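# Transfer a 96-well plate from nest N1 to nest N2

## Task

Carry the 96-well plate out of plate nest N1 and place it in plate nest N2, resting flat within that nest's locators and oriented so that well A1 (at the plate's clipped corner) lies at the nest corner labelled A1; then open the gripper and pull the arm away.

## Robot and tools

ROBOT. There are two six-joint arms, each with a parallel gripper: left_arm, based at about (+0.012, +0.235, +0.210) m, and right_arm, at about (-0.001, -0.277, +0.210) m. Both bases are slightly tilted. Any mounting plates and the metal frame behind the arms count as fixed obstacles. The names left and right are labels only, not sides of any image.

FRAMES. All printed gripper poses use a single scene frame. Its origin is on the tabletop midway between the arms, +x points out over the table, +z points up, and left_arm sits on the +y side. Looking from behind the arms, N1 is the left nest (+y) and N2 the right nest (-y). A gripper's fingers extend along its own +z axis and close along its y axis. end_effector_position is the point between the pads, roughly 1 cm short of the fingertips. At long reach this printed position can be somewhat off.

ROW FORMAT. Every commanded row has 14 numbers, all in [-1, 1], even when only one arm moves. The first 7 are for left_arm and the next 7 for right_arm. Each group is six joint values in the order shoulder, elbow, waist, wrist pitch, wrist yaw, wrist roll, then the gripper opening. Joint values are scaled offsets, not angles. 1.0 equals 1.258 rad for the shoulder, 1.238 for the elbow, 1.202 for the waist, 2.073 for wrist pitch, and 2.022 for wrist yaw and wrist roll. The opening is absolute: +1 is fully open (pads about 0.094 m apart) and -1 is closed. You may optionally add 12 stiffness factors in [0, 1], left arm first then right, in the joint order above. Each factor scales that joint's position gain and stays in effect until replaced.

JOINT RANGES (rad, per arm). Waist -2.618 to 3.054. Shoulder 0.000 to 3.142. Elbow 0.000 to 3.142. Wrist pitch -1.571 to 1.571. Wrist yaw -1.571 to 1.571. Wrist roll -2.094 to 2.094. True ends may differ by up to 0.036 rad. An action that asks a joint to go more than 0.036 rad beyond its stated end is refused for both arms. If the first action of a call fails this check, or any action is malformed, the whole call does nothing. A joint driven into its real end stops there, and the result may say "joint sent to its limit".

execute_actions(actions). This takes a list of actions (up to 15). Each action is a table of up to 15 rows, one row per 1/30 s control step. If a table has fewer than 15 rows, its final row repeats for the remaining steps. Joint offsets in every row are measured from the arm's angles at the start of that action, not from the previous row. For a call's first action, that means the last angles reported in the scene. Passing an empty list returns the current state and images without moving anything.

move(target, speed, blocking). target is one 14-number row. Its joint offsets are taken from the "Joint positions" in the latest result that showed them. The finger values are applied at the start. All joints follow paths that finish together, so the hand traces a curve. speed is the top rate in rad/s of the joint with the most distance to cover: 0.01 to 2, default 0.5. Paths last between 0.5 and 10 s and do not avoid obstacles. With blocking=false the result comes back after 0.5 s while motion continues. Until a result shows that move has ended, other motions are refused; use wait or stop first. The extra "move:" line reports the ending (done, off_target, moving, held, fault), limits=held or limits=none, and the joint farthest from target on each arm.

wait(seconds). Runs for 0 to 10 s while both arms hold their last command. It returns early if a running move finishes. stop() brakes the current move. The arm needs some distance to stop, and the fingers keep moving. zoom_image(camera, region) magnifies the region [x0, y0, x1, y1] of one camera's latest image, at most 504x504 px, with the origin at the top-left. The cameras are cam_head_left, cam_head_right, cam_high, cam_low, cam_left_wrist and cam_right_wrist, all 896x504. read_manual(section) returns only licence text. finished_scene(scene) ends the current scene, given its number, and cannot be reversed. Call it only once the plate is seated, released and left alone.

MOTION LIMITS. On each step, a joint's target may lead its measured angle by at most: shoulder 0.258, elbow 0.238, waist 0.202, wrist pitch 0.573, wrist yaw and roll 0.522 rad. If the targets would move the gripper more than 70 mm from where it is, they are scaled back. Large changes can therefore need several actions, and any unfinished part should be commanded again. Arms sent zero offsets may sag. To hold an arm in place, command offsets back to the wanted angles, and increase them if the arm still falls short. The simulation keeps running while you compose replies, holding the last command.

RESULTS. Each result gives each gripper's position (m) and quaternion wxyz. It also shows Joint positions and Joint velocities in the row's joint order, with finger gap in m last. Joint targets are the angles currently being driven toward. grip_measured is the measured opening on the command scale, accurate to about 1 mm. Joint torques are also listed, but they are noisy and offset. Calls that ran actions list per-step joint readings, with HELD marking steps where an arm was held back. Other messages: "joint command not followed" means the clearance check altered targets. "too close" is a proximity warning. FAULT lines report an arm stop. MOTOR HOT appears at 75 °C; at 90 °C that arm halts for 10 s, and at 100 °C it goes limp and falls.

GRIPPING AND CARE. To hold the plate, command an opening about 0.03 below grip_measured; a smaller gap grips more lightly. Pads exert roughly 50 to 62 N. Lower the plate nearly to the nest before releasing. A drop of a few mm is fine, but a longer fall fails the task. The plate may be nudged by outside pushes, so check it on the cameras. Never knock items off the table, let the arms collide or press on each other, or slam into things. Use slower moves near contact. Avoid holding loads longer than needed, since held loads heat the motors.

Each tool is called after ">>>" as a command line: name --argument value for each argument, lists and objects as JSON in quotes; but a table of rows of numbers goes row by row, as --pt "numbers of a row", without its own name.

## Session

>>> execute_actions --actions '[]'

Scene clock: 0.00 s.
left_arm: end_effector_position=(+0.2641, -0.1861, +0.3970) grip_measured=+1.000 end_effector_quat_wxyz=(+0.188, -0.178, +0.634, -0.728) | right_arm: end_effector_position=(+0.3309, -0.2938, +0.1506) grip_measured=+1.000 end_effector_quat_wxyz=(+0.033, +0.093, +0.947, +0.305)
Joint names: [shoulder, elbow, waist, wrist pitch, wrist yaw, wrist roll]
Joint positions: left_arm=[ 2.029  0.711 -1.348  1.386 -0.107 -1.245  0.094] | right_arm=[ 1.681  0.933 -0.328 -0.588 -0.548 -0.182  0.094]
Joint velocities: left_arm=[ 0.012  0.012 -0.012  0.022 -0.022 -0.007  0.   ] | right_arm=[ 0.012  0.002 -0.017  0.051 -0.066 -0.007  0.   ]
Joint torques (N m, as the arm reports them, + toward a larger angle): no reading
Motor temperatures (°C, as the motors report them): left_arm=[31 23 20 20 22 22] | right_arm=[31 21 24 21 22 19]
Joint targets: left_arm=[2.021 0.716 -1.354 1.386 -0.100 -1.237] | right_arm=[1.669 0.941 -0.327 -0.585 -0.557 -0.186]
Joint stiffness scale: left_arm=[1. 1. 1. 1. 1. 1.] | right_arm=[1. 1. 1. 1. 1. 1.]

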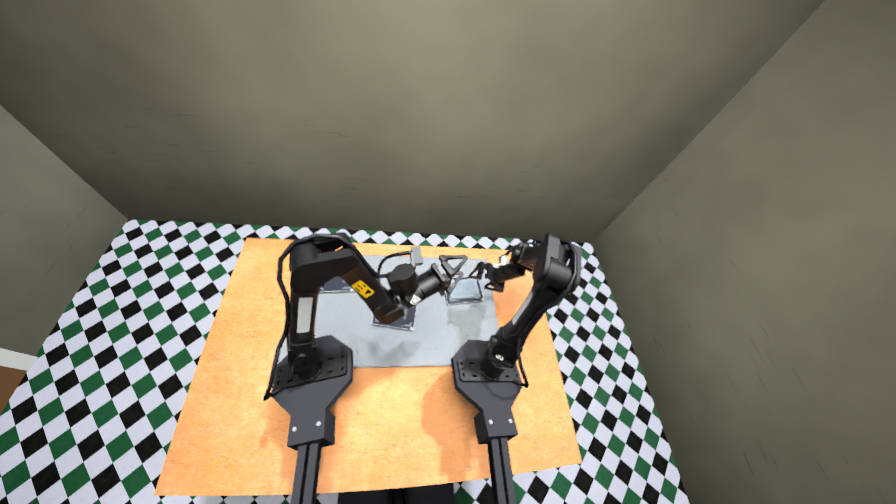

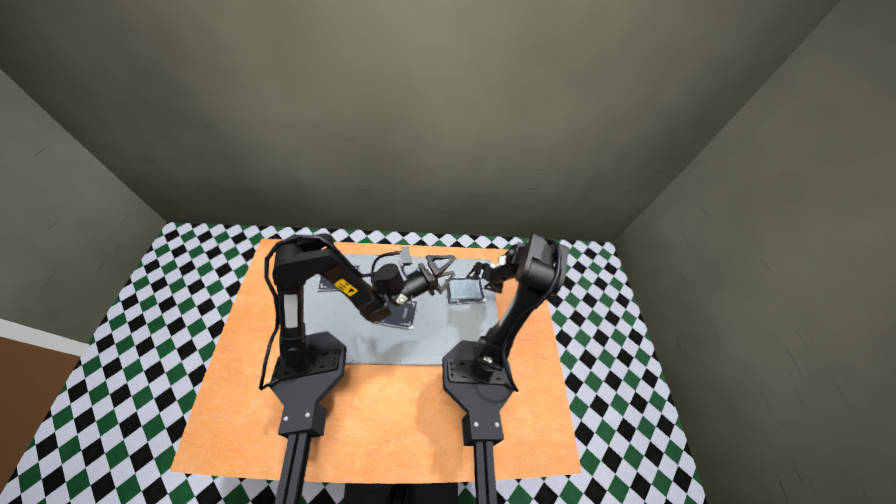

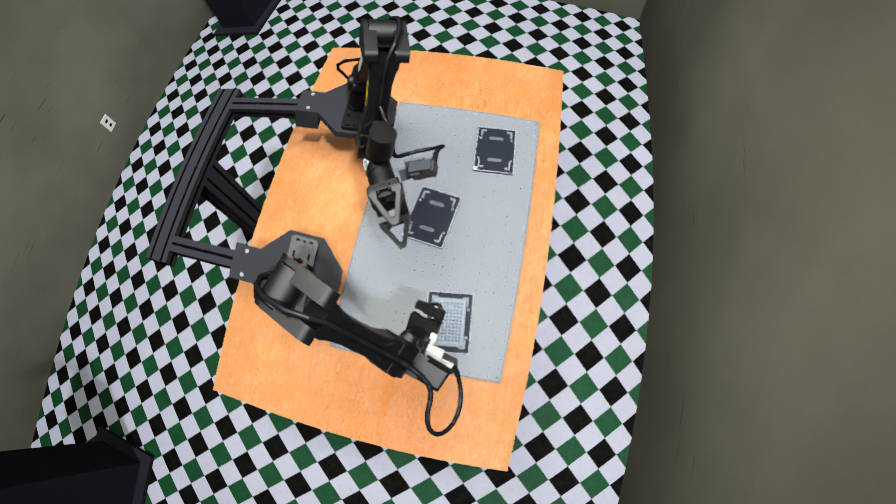

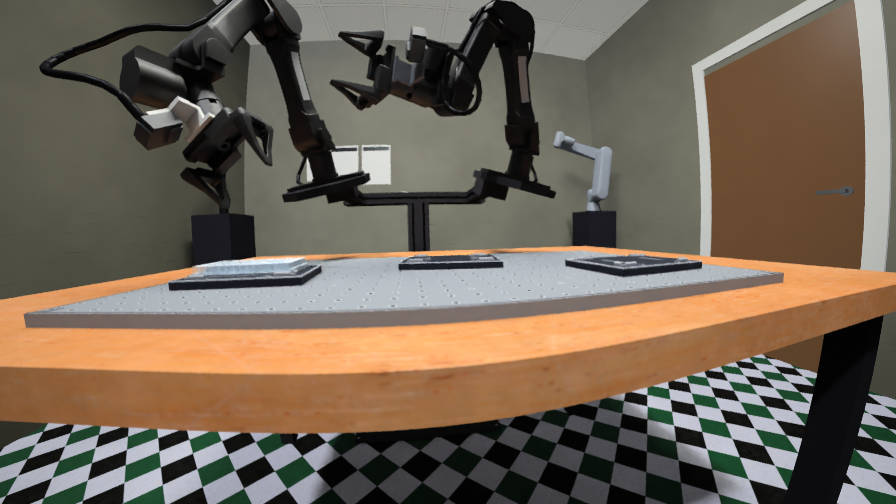

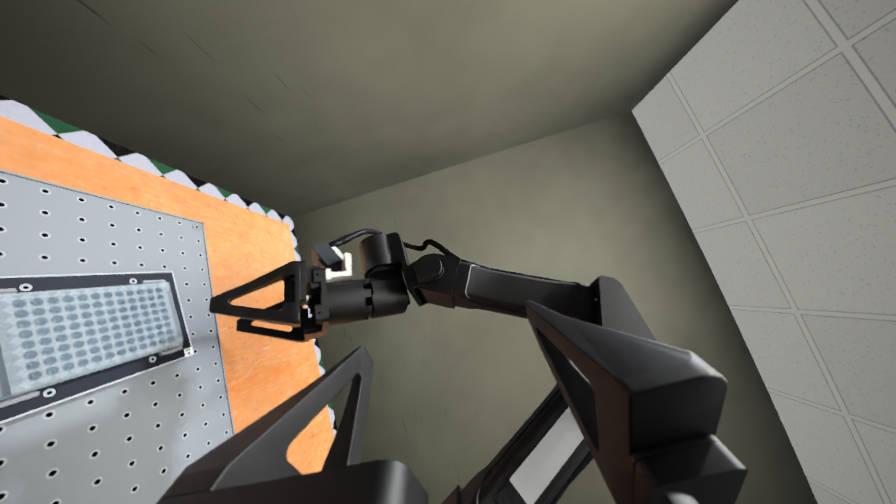

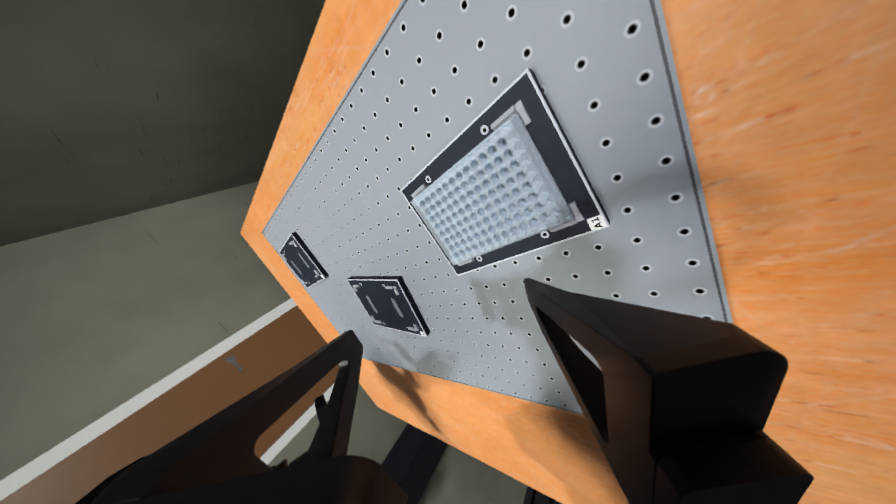

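>>> zoom_image --camera "cam_high" --region '[390, 110, 540, 260]'

>>> zoom_image --camera "cam_high" --region '[400, 270, 500, 370]'

>>> zoom_image --camera "cam_right_wrist" --region '[250, 50, 650, 350]'

Region (390, 110, 540, 260) of cam_high's 896x504 image, scaled by 3.360, with more detail than that image has.

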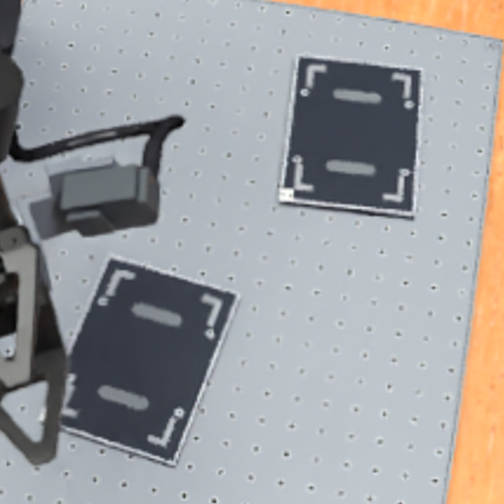

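Region (400, 270, 500, 370) of cam_high's 896x504 image, scaled by 5.040, with more detail than that image has.

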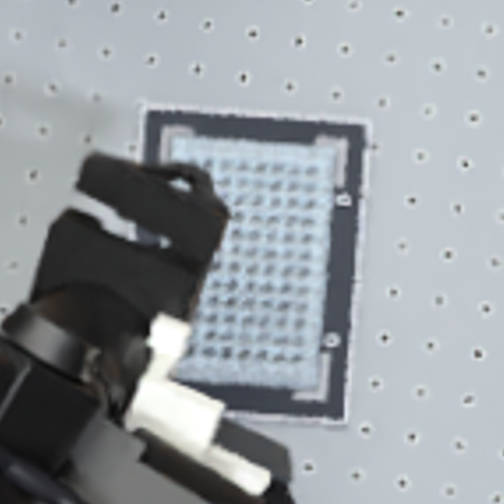

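Region (250, 50, 650, 350) of cam_right_wrist's 896x504 image, scaled by 1.260, with more detail than that image has; it fills the top 378 rows of this view, and the rest is white.

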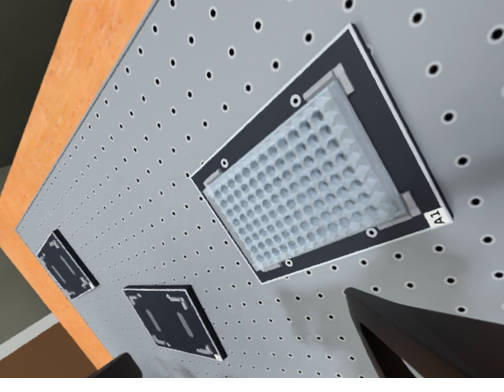

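>>> zoom_image --camera "cam_right_wrist" --region '[400, 60, 630, 290]'

>>> zoom_image --camera "cam_left_wrist" --region '[0, 250, 220, 420]'

Region (400, 60, 630, 290) of cam_right_wrist's 896x504 image, scaled by 2.191, with more detail than that image has.

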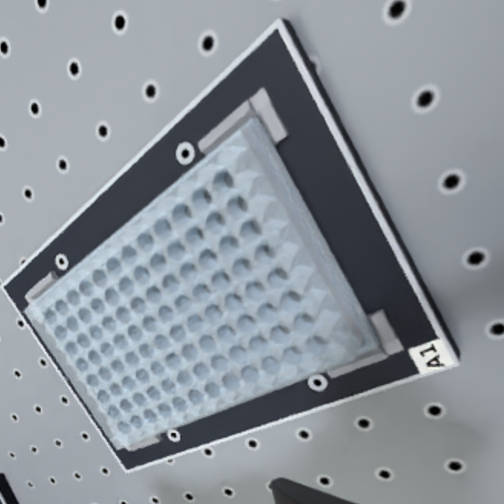

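Region (0, 250, 220, 420) of cam_left_wrist's 896x504 image, scaled by 2.291, with more detail than that image has; it fills the top 389 rows of this view, and the rest is white.

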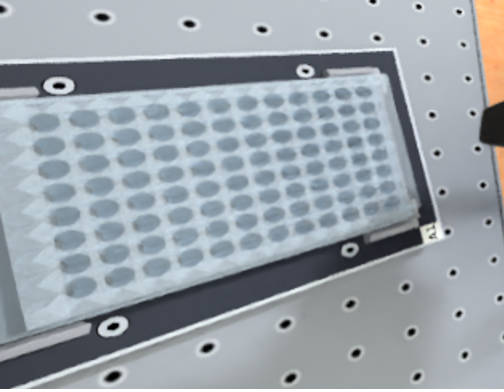

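>>> move --target '[-0.045,0.484,0.9925,-0.957,-0.061,-0.174,1, 0,0,0,0,0,0,1]' --speed 0.9

Scene clock: 123.10 s.
left_arm: end_effector_position=(+0.4186, +0.2683, +0.1012) grip_measured=+1.000 end_effector_quat_wxyz=(+0.003, -0.729, +0.684, -0.003) | right_arm: end_effector_position=(+0.3309, -0.2939, +0.1505) grip_measured=+1.000 end_effector_quat_wxyz=(+0.032, +0.093, +0.947, +0.305)
Joint names: [shoulder, elbow, waist, wrist pitch, wrist yaw, wrist roll]
Joint positions: left_arm=[ 1.996  1.285 -0.15  -0.581 -0.214 -1.591  0.094] | right_arm=[ 1.681  0.933 -0.328 -0.588 -0.547 -0.182  0.094]
Joint velocities: left_arm=[-0.007 -0.002  0.002 -0.037  0.022  0.037  0.   ] | right_arm=[-0.007  0.012  0.017  0.051 -0.037  0.007  0.   ]
Joint torques (N m, as the arm reports them, + toward a larger angle): left_arm=[-13.01   6.34  -2.44  -0.11  -0.2   -0.08] | right_arm=[-7.62  2.79  0.45  0.28 -0.36  0.02]
Motor temperatures (°C, as the motors report them): left_arm=[37 25 21 30 23 22] | right_arm=[35 22 24 21 22 19]
Joint targets: left_arm=[1.972 1.310 -0.155 -0.598 -0.230 -1.597] | right_arm=[1.681 0.933 -0.328 -0.588 -0.548 -0.182]
Joint stiffness scale: left_arm=[1. 1. 1. 1. 1. 1.] | right_arm=[1. 1. 1. 1. 1. 1.]
move: off_target (left_arm); limits=none; left_arm: farthest joint: the elbow, 0.025 radians from its target (0.599 radians at the start); right_arm: farthest joint: the wrist yaw, 0.001 radians from its target (0.000 radians at the start)

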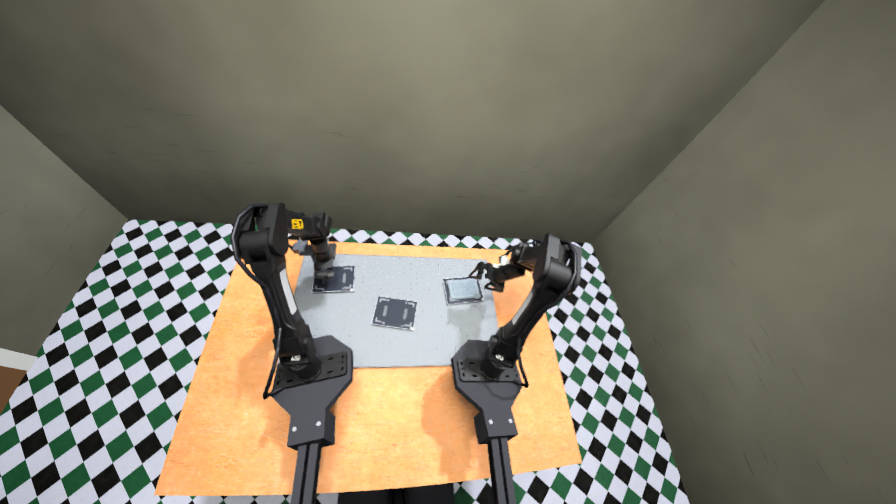

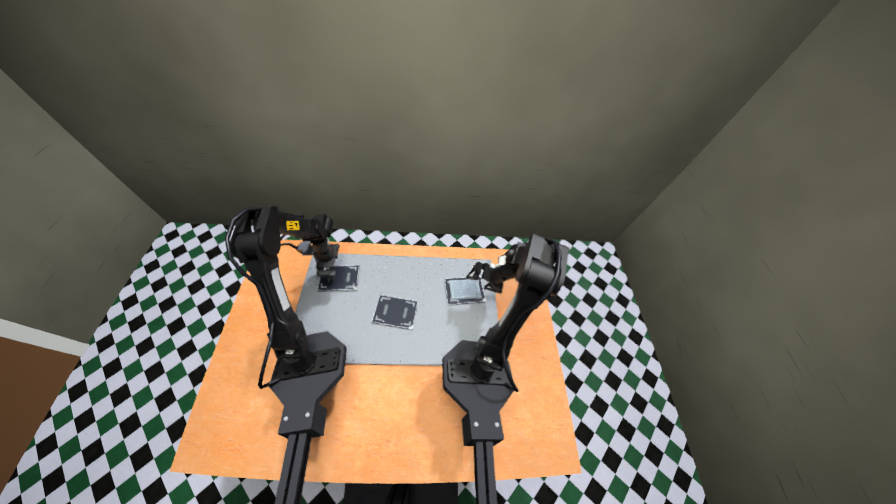

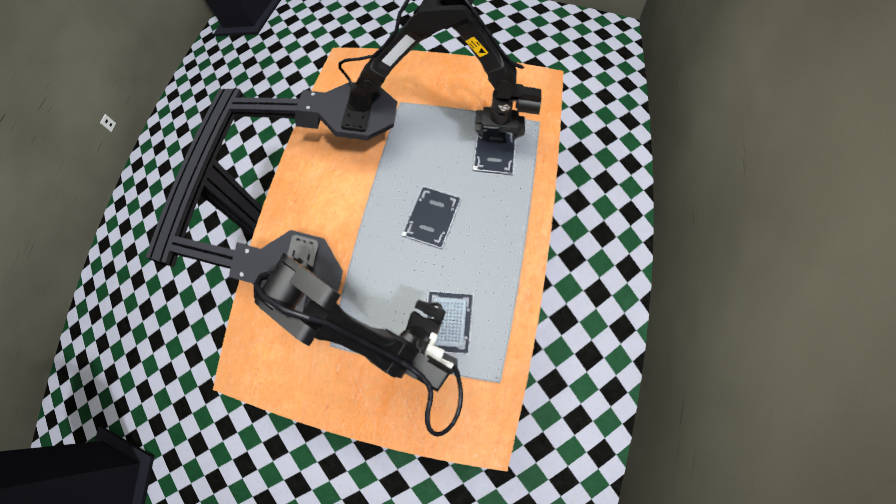

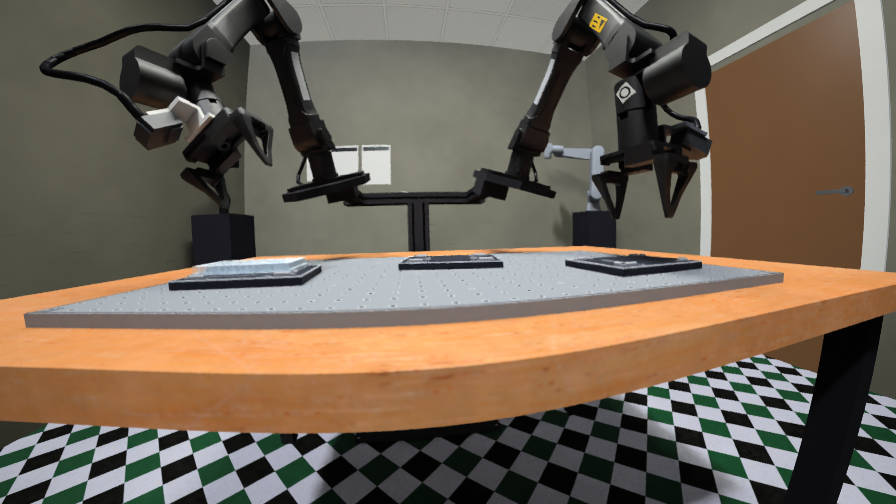

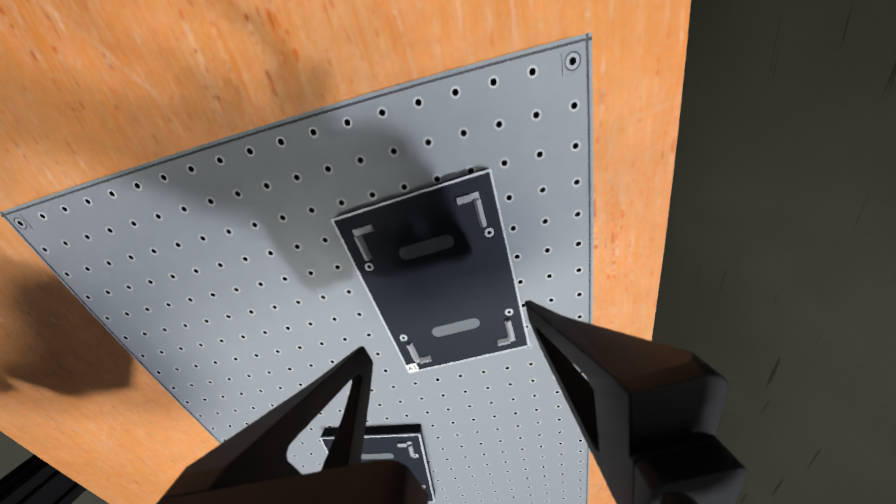

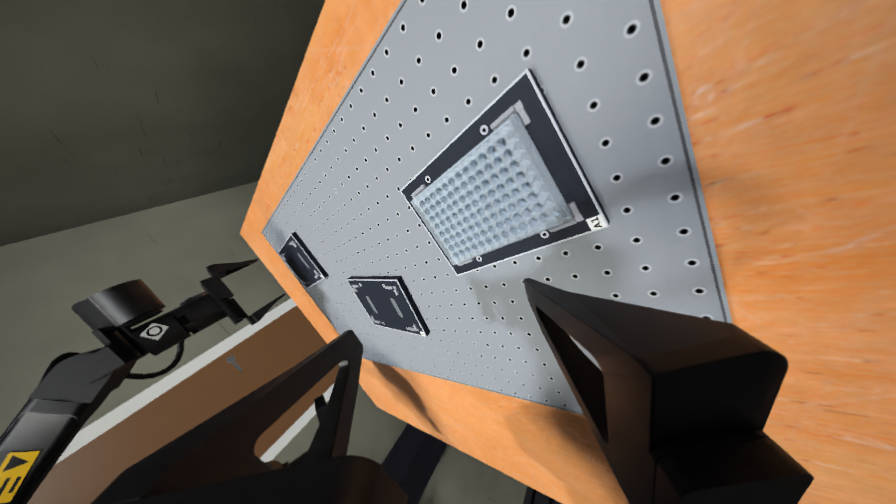

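>>> execute_actions --actions '[]'

Scene clock: 162.30 s.
left_arm: end_effector_position=(+0.4185, +0.2683, +0.1012) grip_measured=+1.000 end_effector_quat_wxyz=(+0.002, -0.729, +0.684, -0.003) | right_arm: end_effector_position=(+0.3309, -0.2939, +0.1505) grip_measured=+1.000 end_effector_quat_wxyz=(+0.032, +0.093, +0.947, +0.305)
Joint names: [shoulder, elbow, waist, wrist pitch, wrist yaw, wrist roll]
Joint positions: left_arm=[ 1.996  1.285 -0.15  -0.582 -0.214 -1.591  0.094] | right_arm=[ 1.681  0.933 -0.328 -0.588 -0.547 -0.182  0.094]
Joint velocities: left_arm=[-0.017  0.012 -0.007 -0.066  0.051 -0.007  0.   ] | right_arm=[ 0.007 -0.007  0.002 -0.081  0.037  0.022  0.   ]
Joint torques (N m, as the arm reports them, + toward a larger angle): left_arm=[-13.02   6.34  -2.44  -0.13  -0.2   -0.09] | right_arm=[-7.61  2.79  0.48  0.27 -0.36  0.02]
Motor temperatures (°C, as the motors report them): left_arm=[42 26 21 25 23 22] | right_arm=[34 22 24 21 22 19]
Joint targets: left_arm=[1.972 1.310 -0.155 -0.598 -0.230 -1.597] | right_arm=[1.681 0.933 -0.328 -0.588 -0.548 -0.182]
Joint stiffness scale: left_arm=[1. 1. 1. 1. 1. 1.] | right_arm=[1. 1. 1. 1. 1. 1.]

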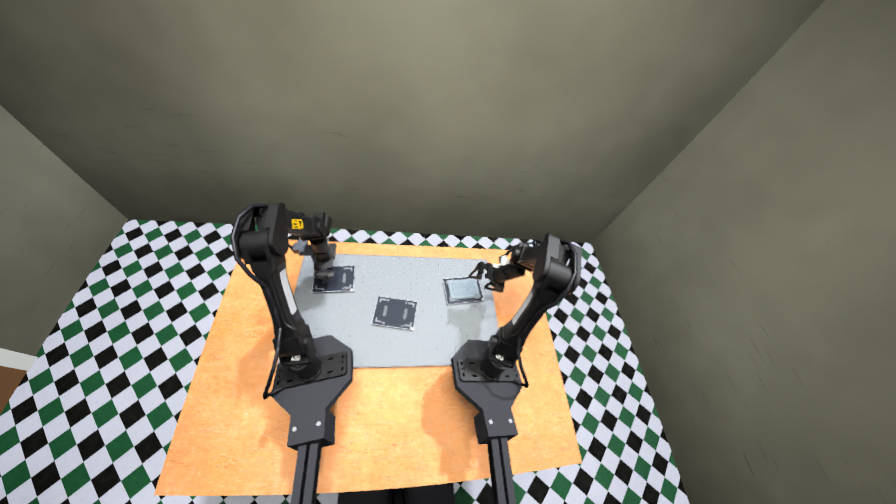

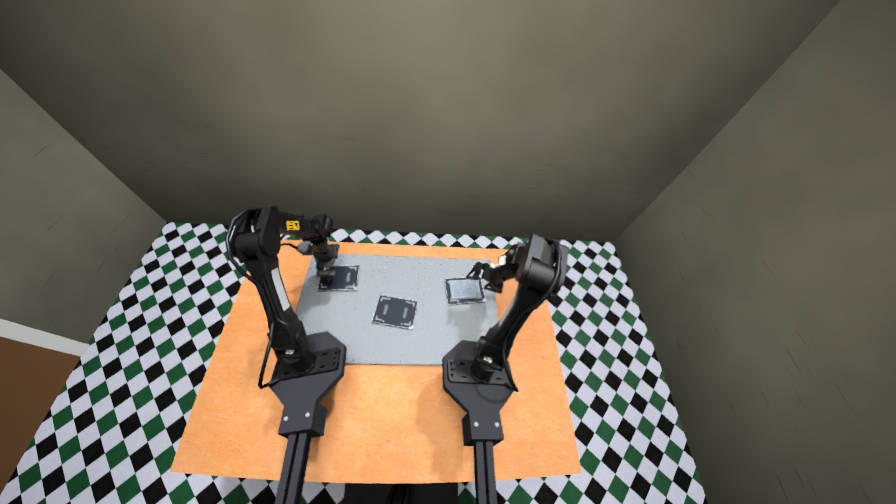

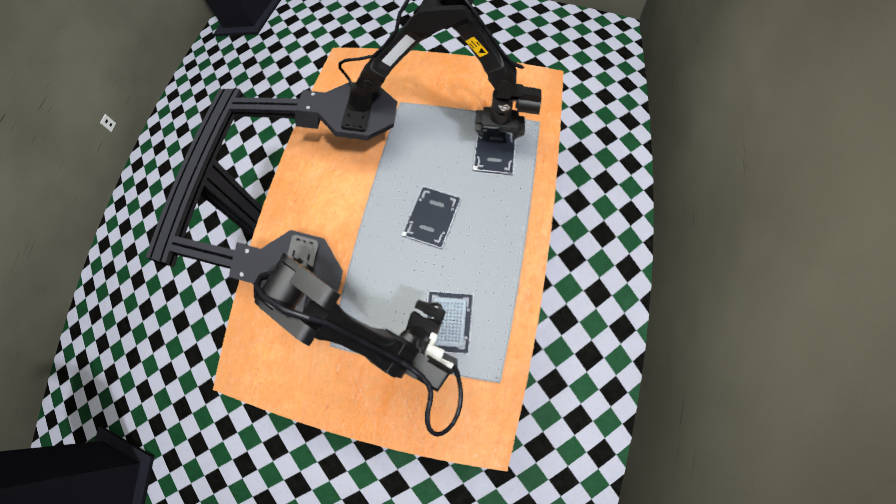

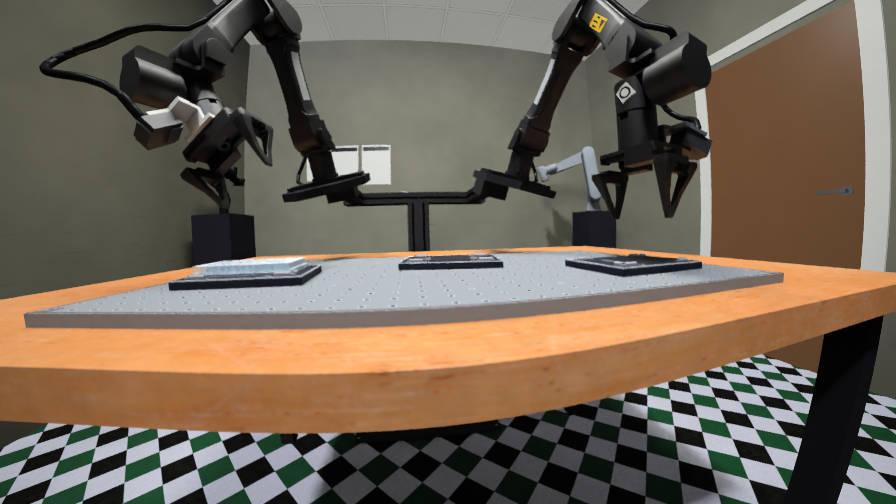

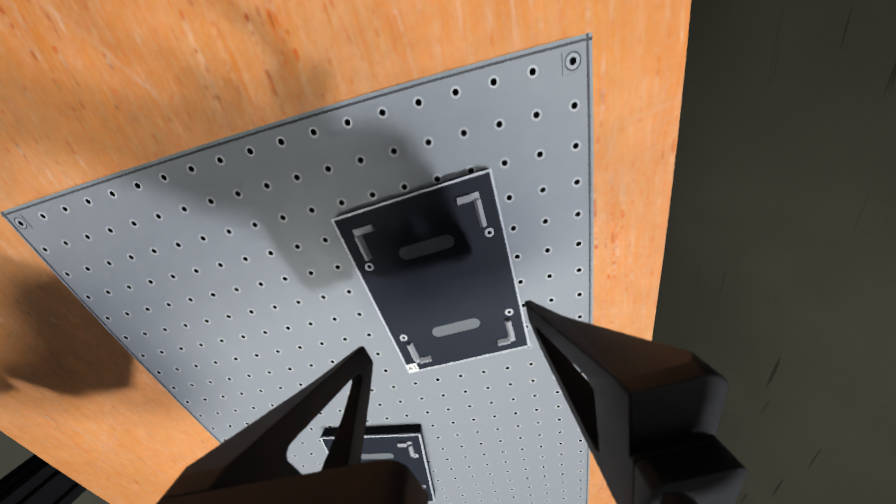

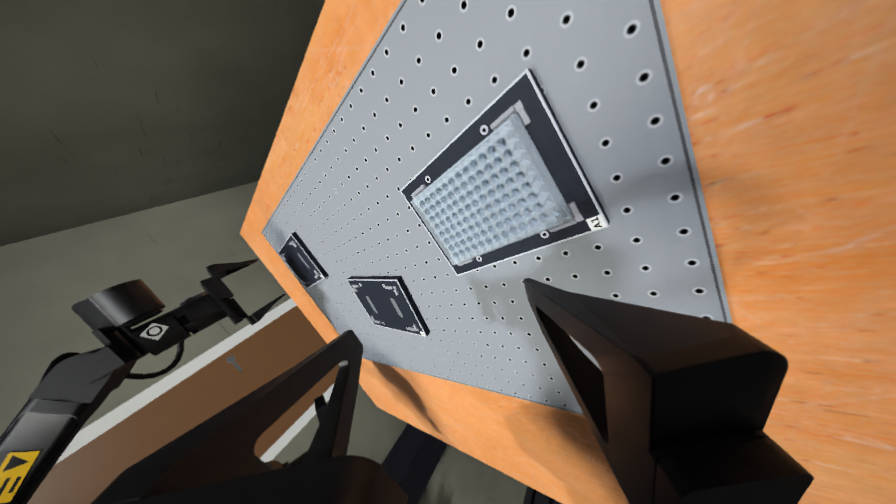

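>>> move --target '[0,0,0,0,0,0,1, 0.172,0.160,0.340,0.037,0.386,-0.714,1]' --speed 0.9

Scene clock: 169.20 s.
left_arm: end_effector_position=(+0.4185, +0.2683, +0.1012) grip_measured=+1.000 end_effector_quat_wxyz=(+0.002, -0.729, +0.684, -0.003) | right_arm: end_effector_position=(+0.3650, -0.2852, +0.0989) grip_measured=+1.000 end_effector_quat_wxyz=(+0.023, +0.735, -0.678, +0.004)
Joint names: [shoulder, elbow, waist, wrist pitch, wrist yaw, wrist roll]
Joint positions: left_arm=[ 1.996  1.285 -0.15  -0.582 -0.214 -1.591  0.094] | right_arm=[ 1.889  1.099  0.068 -0.52   0.231 -1.618  0.094]
Joint velocities: left_arm=[ 0.012 -0.012 -0.002  0.007 -0.037 -0.051  0.   ] | right_arm=[-0.012 -0.017  0.022 -0.066  0.037  0.081  0.   ]
Joint torques (N m, as the arm reports them, + toward a larger angle): left_arm=[-11.07   4.32  -2.03   0.02  -0.02  -0.04] | right_arm=[-8.23  5.14  2.27  0.53  0.04 -0.08]
Motor temperatures (°C, as the motors report them): left_arm=[42 26 21 25 23 22] | right_arm=[34 22 24 21 22 19]
Joint targets: left_arm=[1.996 1.285 -0.150 -0.582 -0.214 -1.591] | right_arm=[1.897 1.132 0.080 -0.511 0.234 -1.626]
Joint stiffness scale: left_arm=[1. 1. 1. 1. 1. 1.] | right_arm=[1. 1. 1. 1. 1. 1.]
move: off_target (right_arm); limits=none; left_arm: farthest joint: the waist, 0.000 radians from its target (0.000 radians at the start); right_arm: farthest joint: the elbow, 0.032 radians from its target (0.198 radians at the start)

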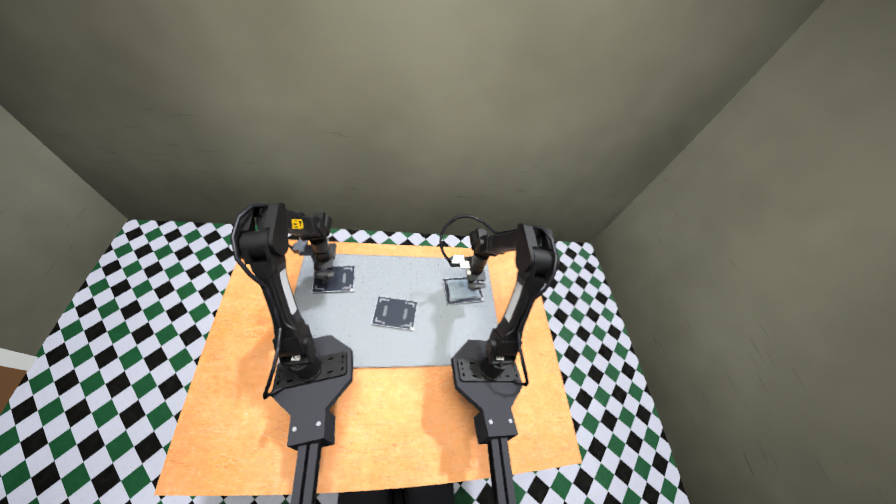

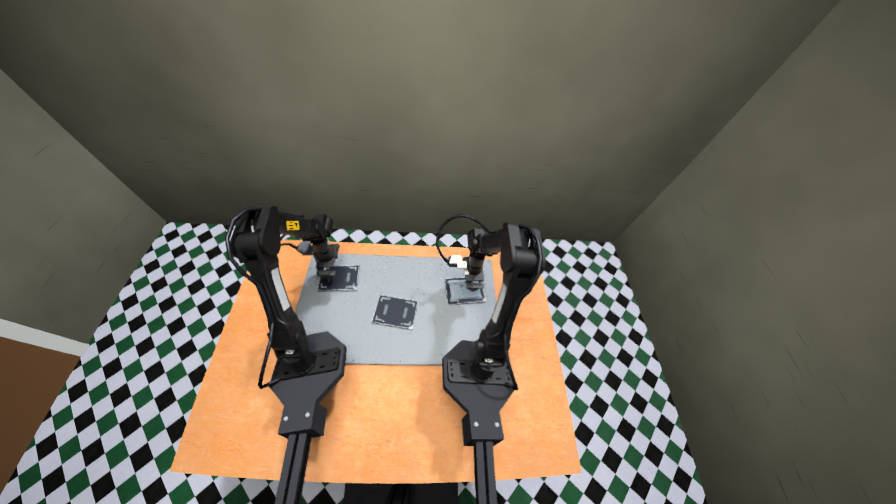

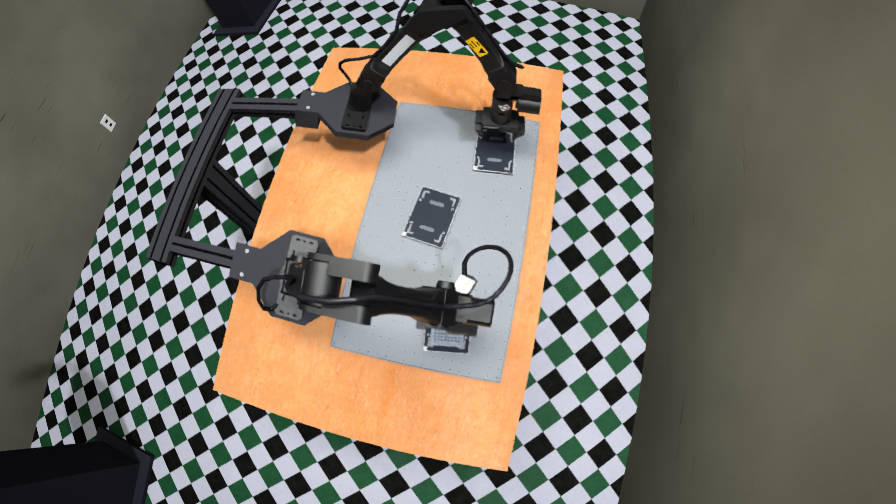

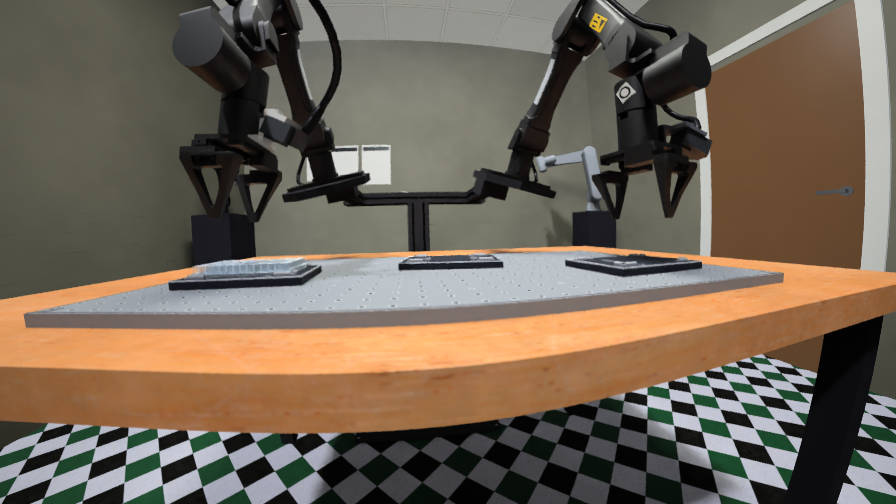

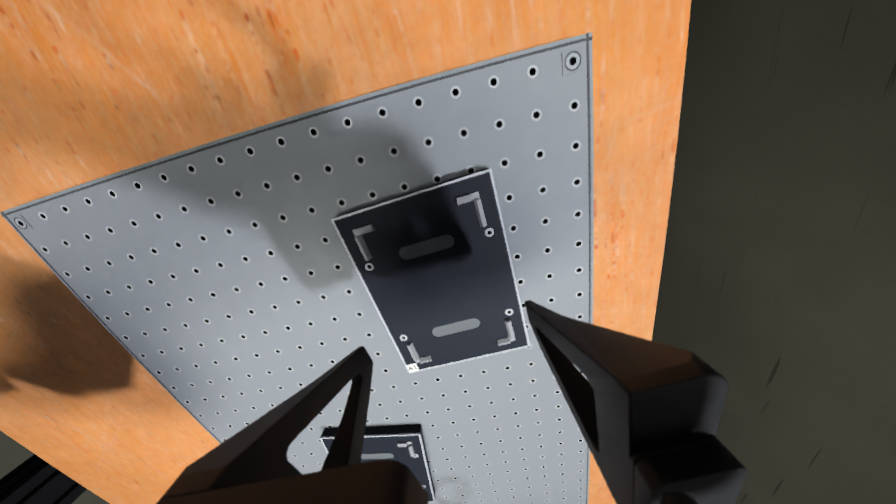

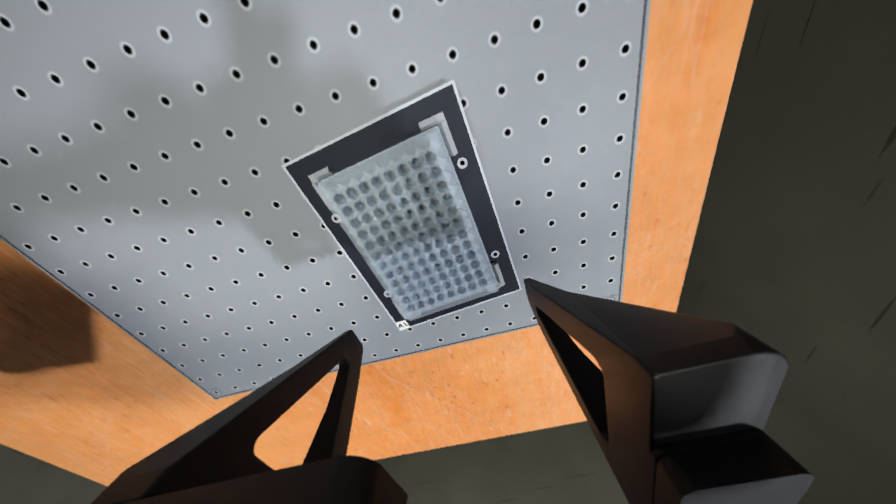

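>>> zoom_image --camera "cam_right_wrist" --region '[270, 70, 550, 340]'

Region (270, 70, 550, 340) of cam_right_wrist's 896x504 image, scaled by 1.800, with more detail than that image has; it fills the top 486 rows of this view, and the rest is white.

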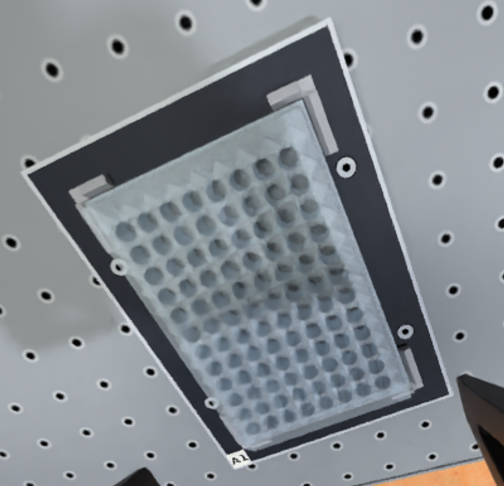

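>>> zoom_image --camera "cam_right_wrist" --region '[380, 260, 530, 340]'

>>> zoom_image --camera "cam_right_wrist" --region '[300, 110, 480, 210]'

Region (380, 260, 530, 340) of cam_right_wrist's 896x504 image, scaled by 3.360, with more detail than that image has; it fills the top 269 rows of this view, and the rest is white.

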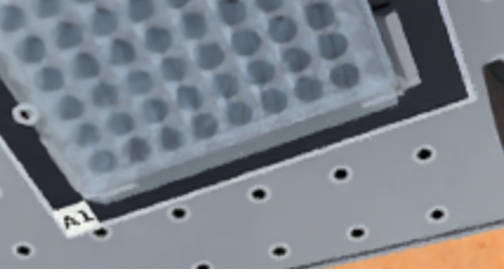

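Region (300, 110, 480, 210) of cam_right_wrist's 896x504 image, scaled by 2.800, with more detail than that image has.

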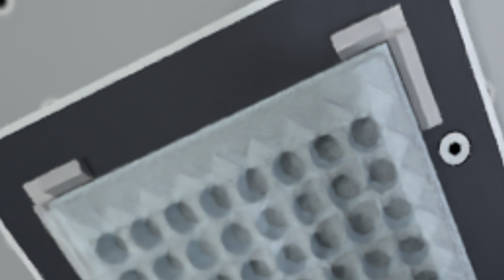

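>>> zoom_image --camera "cam_right_wrist" --region '[390, 285, 450, 335]'

>>> zoom_image --camera "cam_right_wrist" --region '[410, 110, 470, 160]'

Region (390, 285, 450, 335) of cam_right_wrist's 896x504 image, scaled by 8.400, with more detail than that image has.

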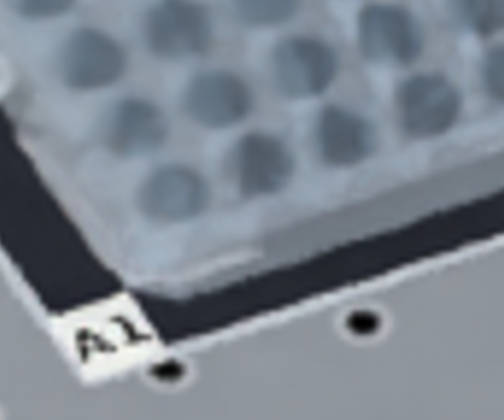

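Region (410, 110, 470, 160) of cam_right_wrist's 896x504 image, scaled by 8.400, with more detail than that image has.

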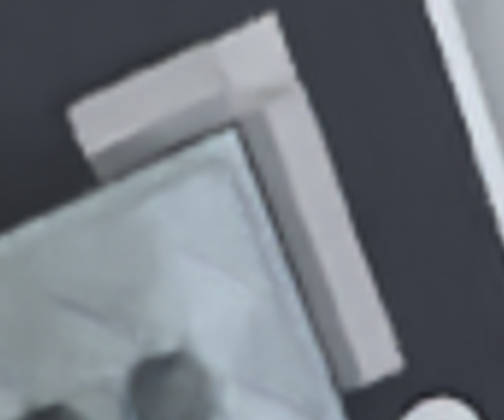

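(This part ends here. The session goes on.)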